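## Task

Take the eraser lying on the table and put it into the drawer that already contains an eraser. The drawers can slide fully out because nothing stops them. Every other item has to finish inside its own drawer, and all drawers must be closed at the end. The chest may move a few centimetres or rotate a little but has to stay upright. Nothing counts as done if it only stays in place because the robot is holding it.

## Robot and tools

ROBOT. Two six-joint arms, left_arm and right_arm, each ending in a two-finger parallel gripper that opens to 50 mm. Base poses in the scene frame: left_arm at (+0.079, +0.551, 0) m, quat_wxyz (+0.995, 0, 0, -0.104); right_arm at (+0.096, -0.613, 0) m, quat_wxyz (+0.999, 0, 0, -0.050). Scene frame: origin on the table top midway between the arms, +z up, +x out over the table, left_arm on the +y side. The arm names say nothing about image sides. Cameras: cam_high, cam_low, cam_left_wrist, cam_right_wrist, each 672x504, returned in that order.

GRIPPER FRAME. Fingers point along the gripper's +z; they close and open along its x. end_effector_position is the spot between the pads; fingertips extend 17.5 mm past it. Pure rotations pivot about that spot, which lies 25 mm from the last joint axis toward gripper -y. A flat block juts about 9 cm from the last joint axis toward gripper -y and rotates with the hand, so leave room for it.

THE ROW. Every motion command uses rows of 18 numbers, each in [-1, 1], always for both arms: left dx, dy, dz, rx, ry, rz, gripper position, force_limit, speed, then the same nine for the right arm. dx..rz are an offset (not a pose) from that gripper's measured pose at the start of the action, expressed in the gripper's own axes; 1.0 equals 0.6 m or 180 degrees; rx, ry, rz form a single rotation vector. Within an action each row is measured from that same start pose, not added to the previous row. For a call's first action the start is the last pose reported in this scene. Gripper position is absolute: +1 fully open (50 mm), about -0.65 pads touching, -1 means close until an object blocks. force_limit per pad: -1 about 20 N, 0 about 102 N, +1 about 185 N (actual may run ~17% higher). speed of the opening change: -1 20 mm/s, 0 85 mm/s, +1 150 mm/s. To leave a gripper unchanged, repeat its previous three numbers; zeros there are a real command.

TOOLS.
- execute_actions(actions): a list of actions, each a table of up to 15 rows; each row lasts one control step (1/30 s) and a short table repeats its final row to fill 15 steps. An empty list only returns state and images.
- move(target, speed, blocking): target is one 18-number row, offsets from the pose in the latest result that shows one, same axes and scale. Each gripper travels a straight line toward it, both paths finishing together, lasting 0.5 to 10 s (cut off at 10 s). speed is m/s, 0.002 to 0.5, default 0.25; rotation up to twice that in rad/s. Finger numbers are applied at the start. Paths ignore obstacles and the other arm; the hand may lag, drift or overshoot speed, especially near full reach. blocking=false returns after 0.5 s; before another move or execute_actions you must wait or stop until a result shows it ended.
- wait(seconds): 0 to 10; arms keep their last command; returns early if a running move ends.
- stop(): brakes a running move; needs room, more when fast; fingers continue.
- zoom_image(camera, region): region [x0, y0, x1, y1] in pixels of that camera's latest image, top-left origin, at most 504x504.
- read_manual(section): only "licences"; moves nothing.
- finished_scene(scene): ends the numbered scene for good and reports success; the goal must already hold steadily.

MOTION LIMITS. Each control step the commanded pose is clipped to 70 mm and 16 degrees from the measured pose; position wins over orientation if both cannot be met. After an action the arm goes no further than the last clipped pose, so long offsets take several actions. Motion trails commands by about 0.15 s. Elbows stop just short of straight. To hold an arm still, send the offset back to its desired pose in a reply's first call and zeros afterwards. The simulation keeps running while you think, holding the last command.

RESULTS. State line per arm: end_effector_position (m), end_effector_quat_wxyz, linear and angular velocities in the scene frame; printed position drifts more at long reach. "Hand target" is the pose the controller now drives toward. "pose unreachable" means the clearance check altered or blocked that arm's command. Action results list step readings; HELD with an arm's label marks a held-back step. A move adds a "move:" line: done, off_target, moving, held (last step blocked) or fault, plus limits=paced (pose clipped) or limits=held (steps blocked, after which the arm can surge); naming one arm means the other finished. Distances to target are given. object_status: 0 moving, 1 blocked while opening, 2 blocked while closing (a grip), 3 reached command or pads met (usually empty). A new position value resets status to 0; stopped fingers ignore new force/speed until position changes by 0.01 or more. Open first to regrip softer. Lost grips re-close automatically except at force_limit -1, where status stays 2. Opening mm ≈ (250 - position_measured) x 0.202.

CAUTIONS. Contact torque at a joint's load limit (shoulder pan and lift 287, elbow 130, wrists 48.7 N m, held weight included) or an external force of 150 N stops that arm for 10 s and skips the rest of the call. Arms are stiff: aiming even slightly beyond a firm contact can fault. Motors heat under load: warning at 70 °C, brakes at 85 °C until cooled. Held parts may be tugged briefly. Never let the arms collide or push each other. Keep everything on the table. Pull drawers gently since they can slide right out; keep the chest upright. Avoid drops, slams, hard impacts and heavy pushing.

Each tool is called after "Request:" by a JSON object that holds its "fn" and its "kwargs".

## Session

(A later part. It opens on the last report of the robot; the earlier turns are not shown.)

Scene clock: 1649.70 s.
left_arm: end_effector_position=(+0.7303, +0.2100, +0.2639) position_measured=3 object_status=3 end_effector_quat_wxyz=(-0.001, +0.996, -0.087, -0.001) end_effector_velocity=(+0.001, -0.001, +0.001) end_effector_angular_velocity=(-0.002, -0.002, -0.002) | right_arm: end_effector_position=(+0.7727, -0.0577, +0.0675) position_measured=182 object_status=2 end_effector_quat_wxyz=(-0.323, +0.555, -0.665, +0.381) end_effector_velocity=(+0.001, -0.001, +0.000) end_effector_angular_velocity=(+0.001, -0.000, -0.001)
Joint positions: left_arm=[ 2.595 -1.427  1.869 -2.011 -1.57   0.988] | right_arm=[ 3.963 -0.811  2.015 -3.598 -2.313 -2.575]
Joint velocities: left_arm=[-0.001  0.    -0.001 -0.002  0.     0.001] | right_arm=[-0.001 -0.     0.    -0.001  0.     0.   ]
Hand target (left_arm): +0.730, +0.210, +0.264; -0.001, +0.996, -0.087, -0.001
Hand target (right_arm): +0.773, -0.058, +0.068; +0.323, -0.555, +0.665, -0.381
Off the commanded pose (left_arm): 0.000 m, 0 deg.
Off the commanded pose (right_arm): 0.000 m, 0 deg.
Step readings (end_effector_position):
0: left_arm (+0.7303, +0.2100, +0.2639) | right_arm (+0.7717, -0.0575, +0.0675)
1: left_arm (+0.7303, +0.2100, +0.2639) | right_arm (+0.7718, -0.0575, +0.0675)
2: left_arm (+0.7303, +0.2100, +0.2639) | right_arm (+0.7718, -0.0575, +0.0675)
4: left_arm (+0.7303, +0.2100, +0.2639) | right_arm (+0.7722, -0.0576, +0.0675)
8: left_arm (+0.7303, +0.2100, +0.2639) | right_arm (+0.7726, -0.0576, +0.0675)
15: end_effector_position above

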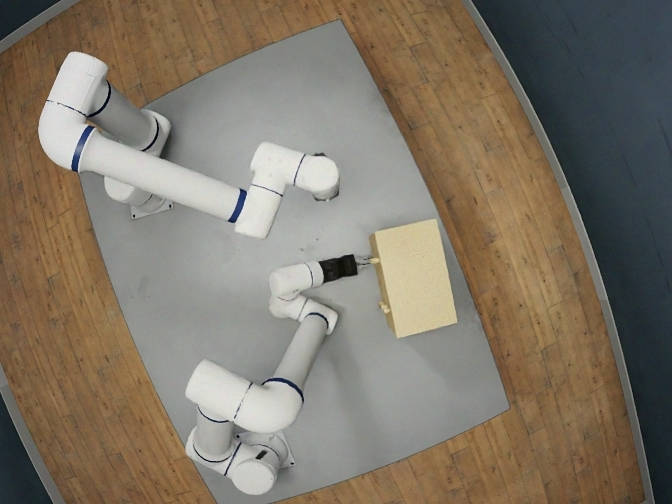

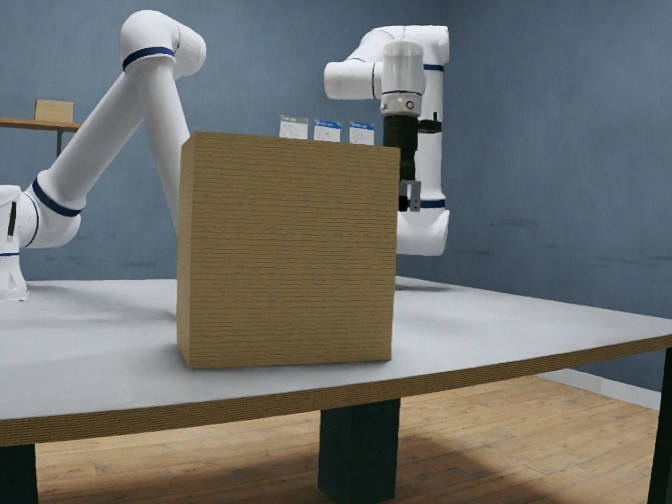

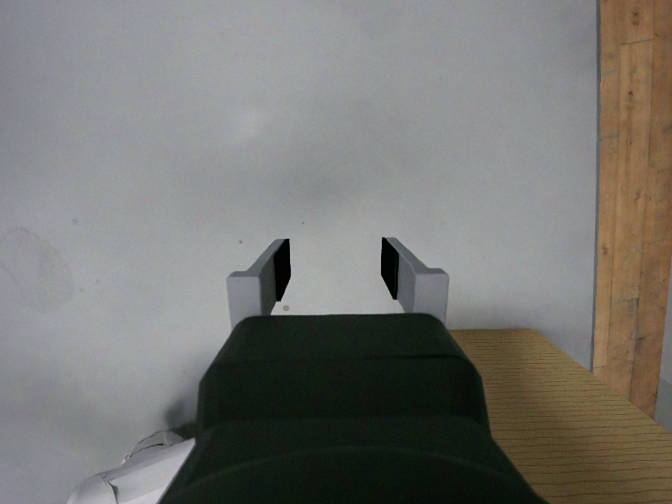

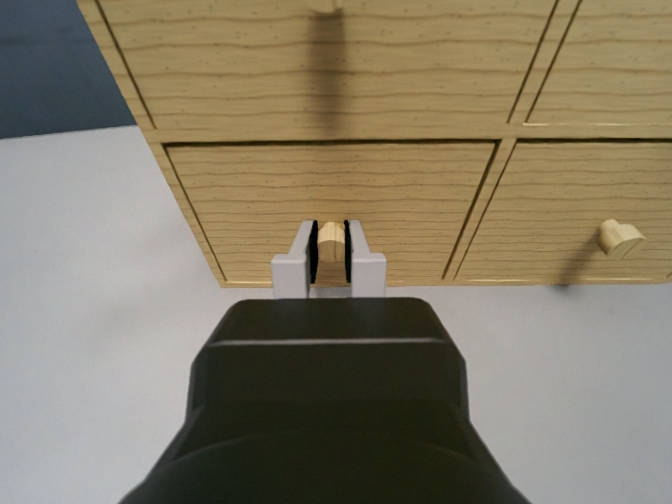

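Request:
{"fn": "execute_actions", "kwargs": {"actions": [[[0,0,0,0,0,0,1,0,0.5, 0,-0.0003,0.0005,0,0,0,-1,-0.3,0.2],[0,0,0,0,0,0,1,0,0.5, 0,-0.0006,0.001,0,0,0,-1,-0.3,0.2],[0,0,0,0,0,0,1,0,0.5, 0,-0.0009,0.0015,0,0,0,-1,-0.3,0.2]]]}}

Request:
{"fn": "zoom_image", "kwargs": {"camera": "cam_right_wrist", "region": [380, 100, 632, 290]}}

Scene clock: 1671.27 s.
left_arm: end_effector_position=(+0.7303, +0.2100, +0.2639) position_measured=3 object_status=3 end_effector_quat_wxyz=(-0.001, +0.996, -0.087, -0.001) end_effector_velocity=(+0.000, +0.000, -0.000) end_effector_angular_velocity=(-0.001, +0.000, +0.000) | right_arm: end_effector_position=(+0.7737, -0.0578, +0.0675) position_measured=182 object_status=2 end_effector_quat_wxyz=(-0.323, +0.555, -0.665, +0.381) end_effector_velocity=(+0.000, -0.000, +0.000) end_effector_angular_velocity=(+0.000, -0.000, -0.001)
Joint positions: left_arm=[ 2.595 -1.427  1.869 -2.011 -1.57   0.988] | right_arm=[ 3.962 -0.811  2.014 -3.598 -2.312 -2.576]
Joint velocities: left_arm=[ 0.    -0.     0.    -0.001 -0.     0.   ] | right_arm=[-0.001  0.    -0.    -0.    -0.    -0.   ]
Hand target (left_arm): +0.730, +0.210, +0.264; -0.001, +0.996, -0.087, -0.001
Hand target (right_arm): +0.774, -0.058, +0.068; +0.323, -0.555, +0.665, -0.381
Off the commanded pose (left_arm): 0.000 m, 0 deg.
Off the commanded pose (right_arm): 0.000 m, 0 deg.
Step readings (end_effector_position):
0: left_arm (+0.7303, +0.2100, +0.2639) | right_arm (+0.7728, -0.0577, +0.0675)
1: left_arm (+0.7303, +0.2100, +0.2639) | right_arm (+0.7728, -0.0577, +0.0675)
2: left_arm (+0.7303, +0.2100, +0.2639) | right_arm (+0.7729, -0.0577, +0.0675)
4: left_arm (+0.7303, +0.2100, +0.2639) | right_arm (+0.7732, -0.0577, +0.0675)
8: left_arm (+0.7303, +0.2100, +0.2639) | right_arm (+0.7735, -0.0578, +0.0675)
15: end_effector_position above

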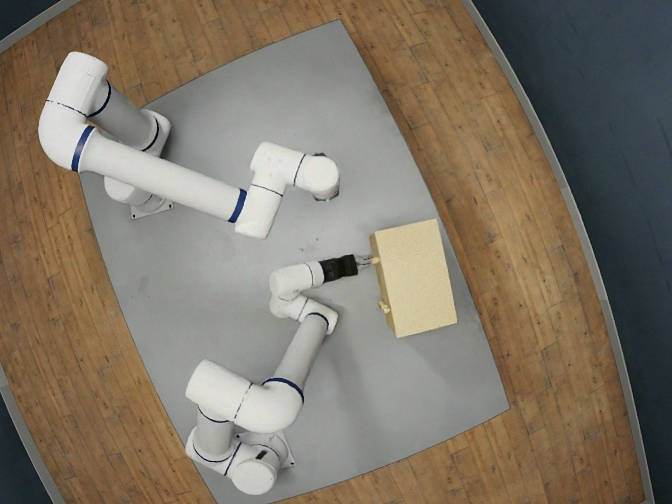

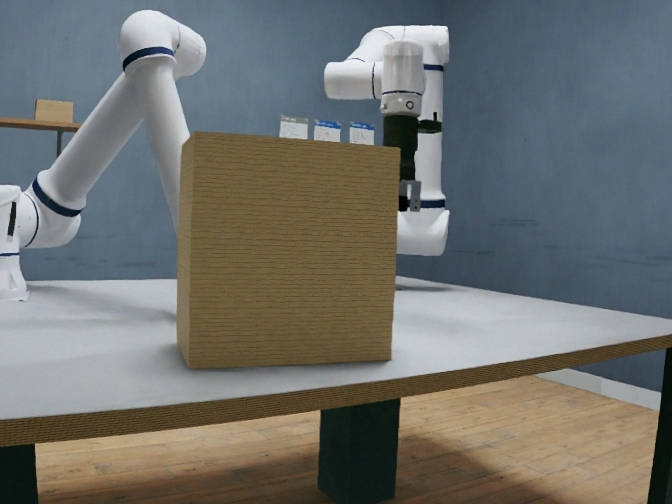

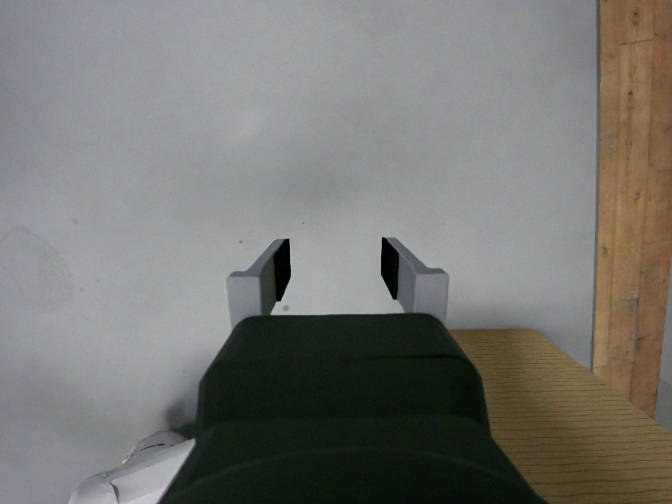

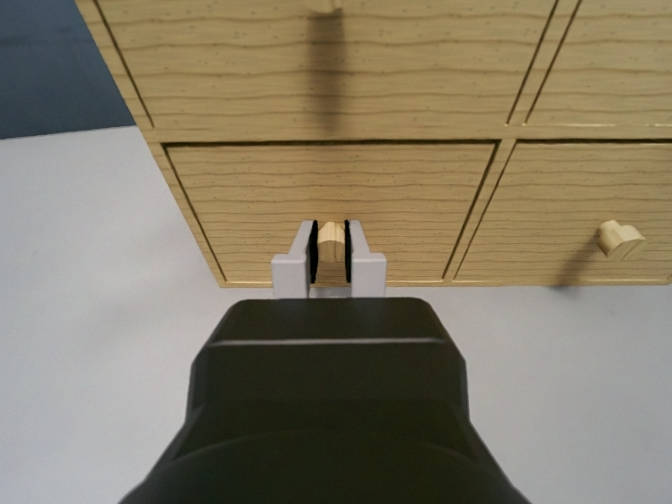

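Region (380, 100, 632, 290) of cam_right_wrist's 672x504 image, scaled by 2.000, with more detail than that image has; it fills the top 380 rows of this view, and the rest is white.

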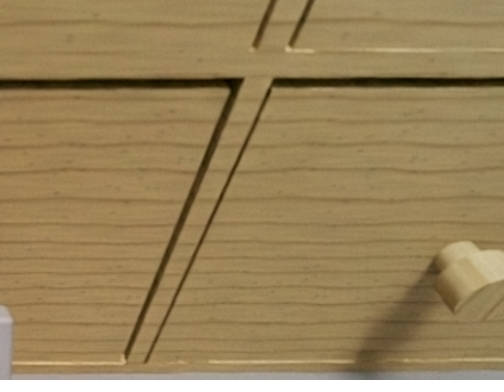

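Request:
{"fn": "execute_actions", "kwargs": {"actions": [[[0,0,0,0,0,0,1,0,0.5, 0,-0.0003,0.0005,0,0,0,-1,-0.3,0.2],[0,0,0,0,0,0,1,0,0.5, 0,-0.0006,0.001,0,0,0,-1,-0.3,0.2],[0,0,0,0,0,0,1,0,0.5, 0,-0.0008,0.0013,0,0,0,-1,-0.3,0.2]]]}}

Request:
{"fn": "zoom_image", "kwargs": {"camera": "cam_right_wrist", "region": [380, 100, 632, 290]}}

Scene clock: 1679.87 s.
left_arm: end_effector_position=(+0.7303, +0.2100, +0.2639) position_measured=3 object_status=3 end_effector_quat_wxyz=(-0.001, +0.996, -0.087, -0.001) end_effector_velocity=(+0.001, -0.001, +0.001) end_effector_angular_velocity=(-0.001, -0.002, -0.000) | right_arm: end_effector_position=(+0.7746, -0.0580, +0.0676) position_measured=182 object_status=2 end_effector_quat_wxyz=(-0.323, +0.555, -0.665, +0.381) end_effector_velocity=(-0.001, +0.001, -0.001) end_effector_angular_velocity=(-0.001, +0.001, +0.001)
Joint positions: left_arm=[ 2.595 -1.427  1.869 -2.011 -1.57   0.988] | right_arm=[ 3.961 -0.811  2.013 -3.598 -2.311 -2.577]
Joint velocities: left_arm=[-0.     0.    -0.001 -0.002  0.    -0.   ] | right_arm=[ 0.001  0.001  0.     0.001  0.    -0.   ]
Hand target (left_arm): +0.730, +0.210, +0.264; -0.001, +0.996, -0.087, -0.001
Hand target (right_arm): +0.775, -0.058, +0.068; +0.323, -0.555, +0.665, -0.381
Off the commanded pose (left_arm): 0.000 m, 0 deg.
Off the commanded pose (right_arm): 0.000 m, 0 deg.
Step readings (end_effector_position):
0: left_arm (+0.7303, +0.2100, +0.2639) | right_arm (+0.7738, -0.0579, +0.0675)
1: left_arm (+0.7303, +0.2100, +0.2639) | right_arm (+0.7738, -0.0579, +0.0675)
2: left_arm (+0.7303, +0.2100, +0.2639) | right_arm (+0.7738, -0.0579, +0.0675)
4: left_arm (+0.7303, +0.2100, +0.2639) | right_arm (+0.7741, -0.0579, +0.0675)
8: left_arm (+0.7303, +0.2100, +0.2639) | right_arm (+0.7745, -0.0580, +0.0675)
15: end_effector_position above

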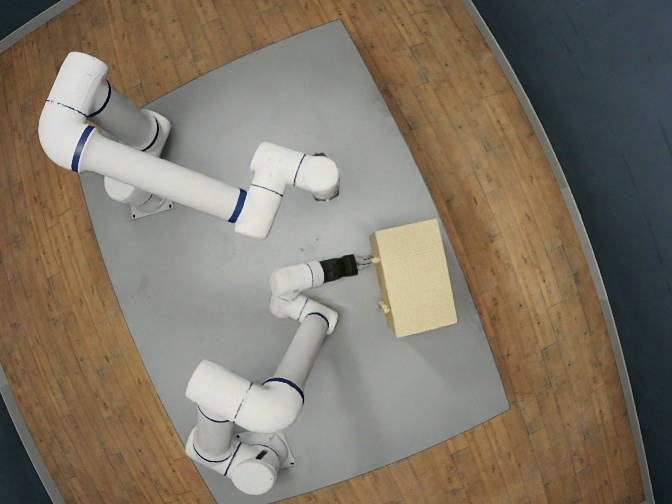

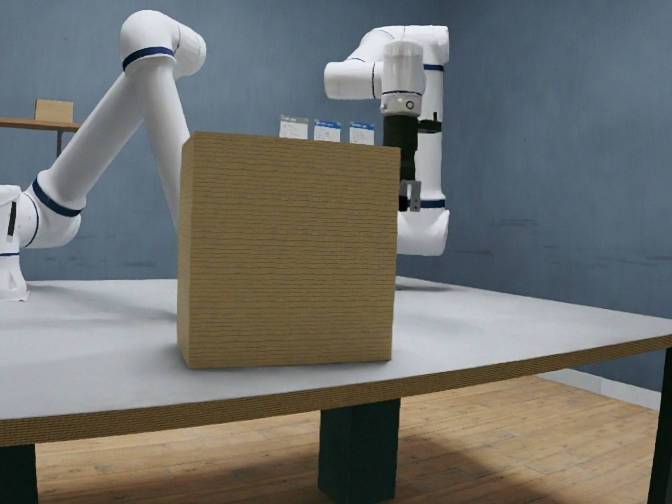

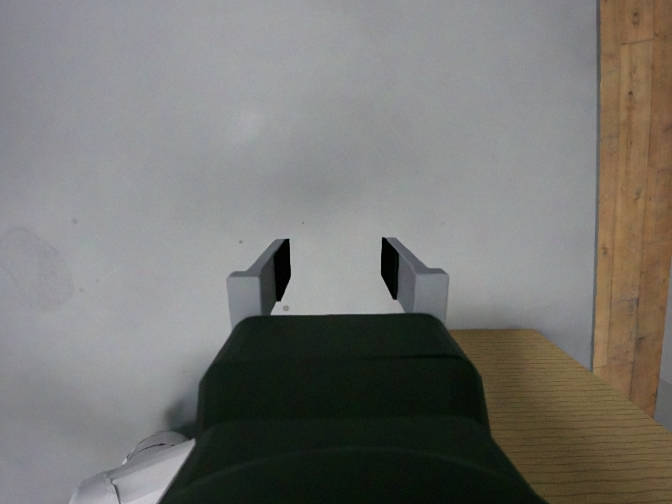

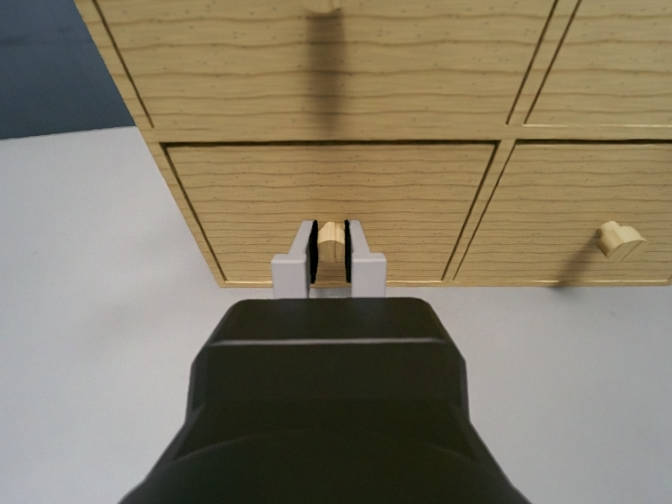

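Region (380, 100, 632, 290) of cam_right_wrist's 672x504 image, scaled by 2.000, with more detail than that image has; it fills the top 380 rows of this view, and the rest is white.

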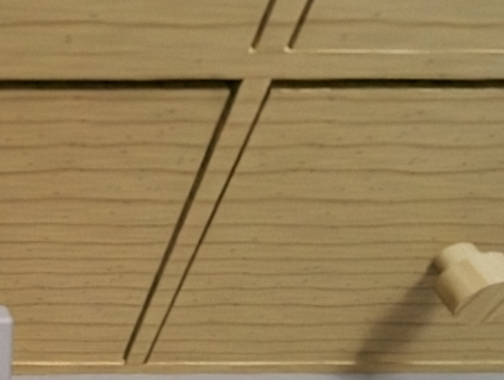

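Request:
{"fn": "move", "kwargs": {"target": [0,0,0,0,0,0,1,0,0.5, 0,0.0667,-0.1155,0,0,0,1,0,1], "speed": 0.12}}

Scene clock: 1689.07 s.
left_arm: end_effector_position=(+0.7303, +0.2100, +0.2639) position_measured=3 object_status=3 end_effector_quat_wxyz=(-0.001, +0.996, -0.087, -0.001) end_effector_velocity=(-0.000, +0.001, -0.000) end_effector_angular_velocity=(+0.001, +0.001, +0.000) | right_arm: end_effector_position=(+0.6962, -0.0439, +0.0678) position_measured=3 object_status=3 end_effector_quat_wxyz=(-0.323, +0.555, -0.666, +0.381) end_effector_velocity=(-0.004, +0.000, -0.001) end_effector_angular_velocity=(-0.002, +0.002, +0.000)
Joint positions: left_arm=[ 2.595 -1.427  1.869 -2.011 -1.57   0.988] | right_arm=[ 4.054 -0.843  2.084 -3.574 -2.377 -2.486]
Joint velocities: left_arm=[ 0.    -0.    -0.     0.002 -0.    -0.   ] | right_arm=[ 0.004 -0.     0.003  0.003 -0.003  0.005]
Hand target (left_arm): +0.730, +0.210, +0.264; -0.001, +0.996, -0.087, -0.001
Hand target (right_arm): +0.696, -0.044, +0.068; +0.323, -0.555, +0.666, -0.381
Off the commanded pose (left_arm): 0.000 m, 0 deg.
Off the commanded pose (right_arm): 0.000 m, 0 deg.
move: done

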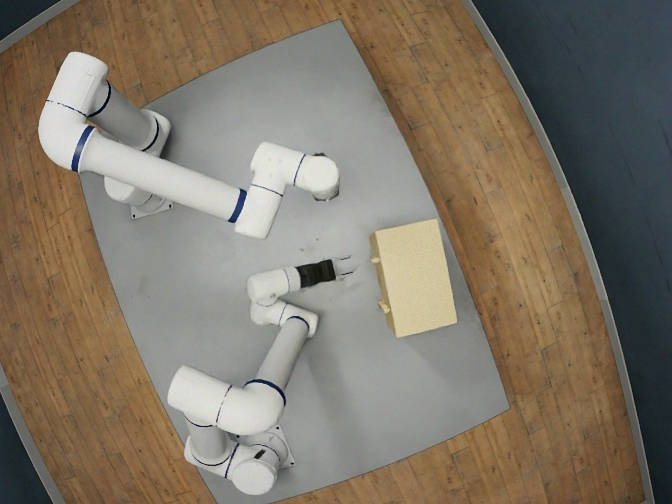

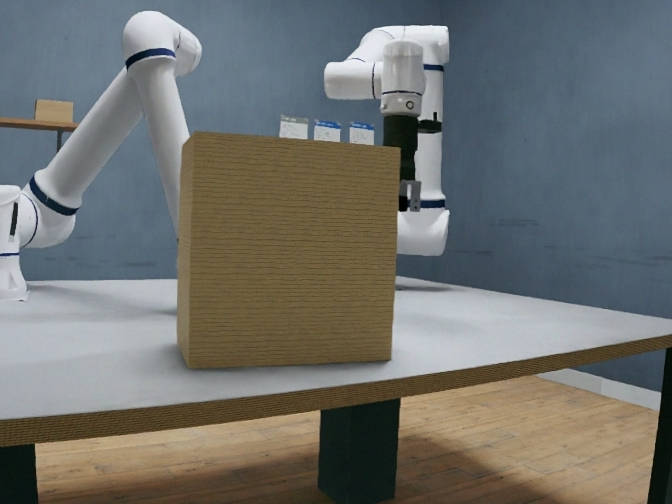

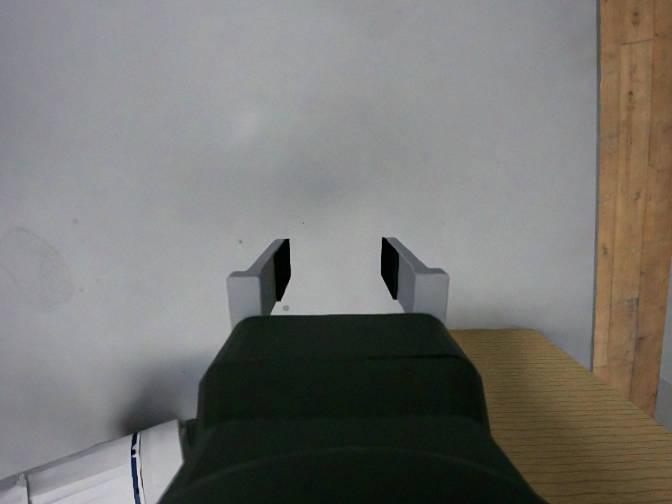

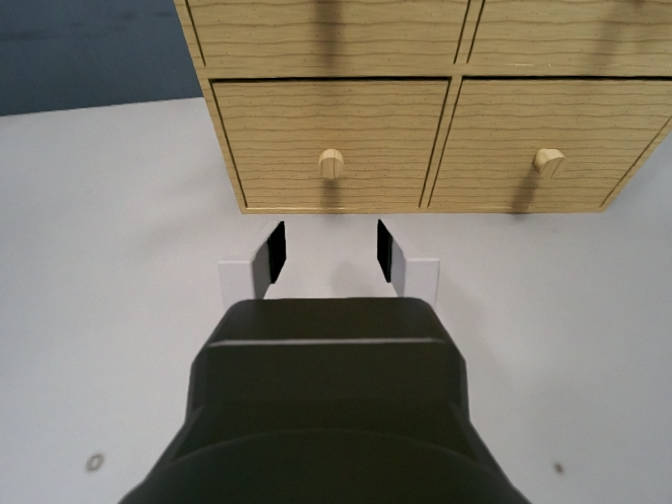

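Request:
{"fn": "zoom_image", "kwargs": {"camera": "cam_high", "region": [350, 210, 470, 345]}}

Request:
{"fn": "zoom_image", "kwargs": {"camera": "cam_right_wrist", "region": [180, 0, 672, 230]}}

Region (350, 210, 470, 345) of cam_high's 672x504 image, scaled by 3.733, with more detail than that image has.

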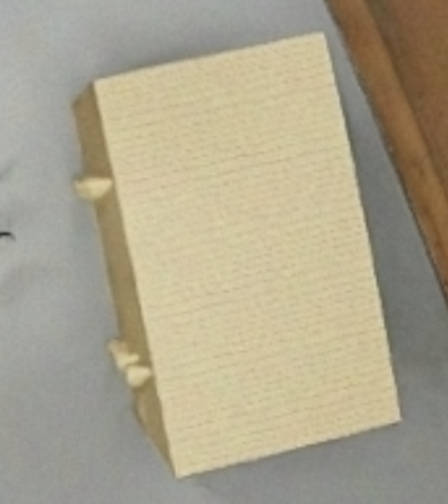

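Region (180, 0, 672, 230) of cam_right_wrist's 672x504 image, scaled by 1.024, with more detail than that image has; it fills the top 236 rows of this view, and the rest is white.

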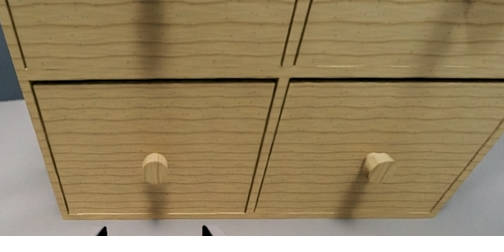

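Request:
{"fn": "zoom_image", "kwargs": {"camera": "cam_high", "region": [360, 225, 410, 285]}}

Request:
{"fn": "zoom_image", "kwargs": {"camera": "cam_high", "region": [365, 280, 415, 340]}}

Region (360, 225, 410, 285) of cam_high's 672x504 image, scaled by 8.400, with more detail than that image has.

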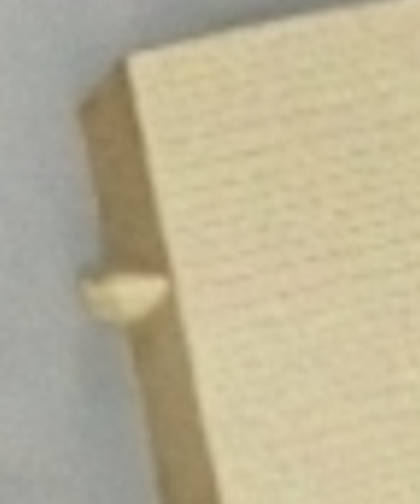

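Region (365, 280, 415, 340) of cam_high's 672x504 image, scaled by 8.400, with more detail than that image has.

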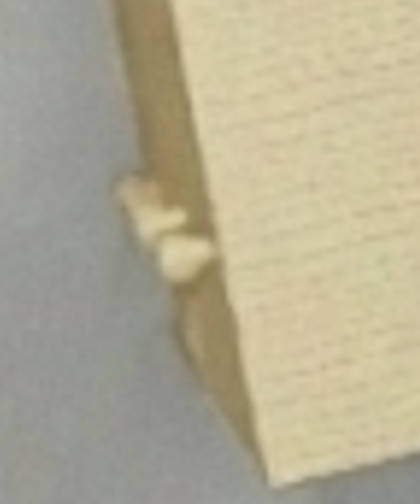

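Request:
{"fn": "finished_scene", "kwargs": {"scene": 1}}

The scene is finished: the task was done.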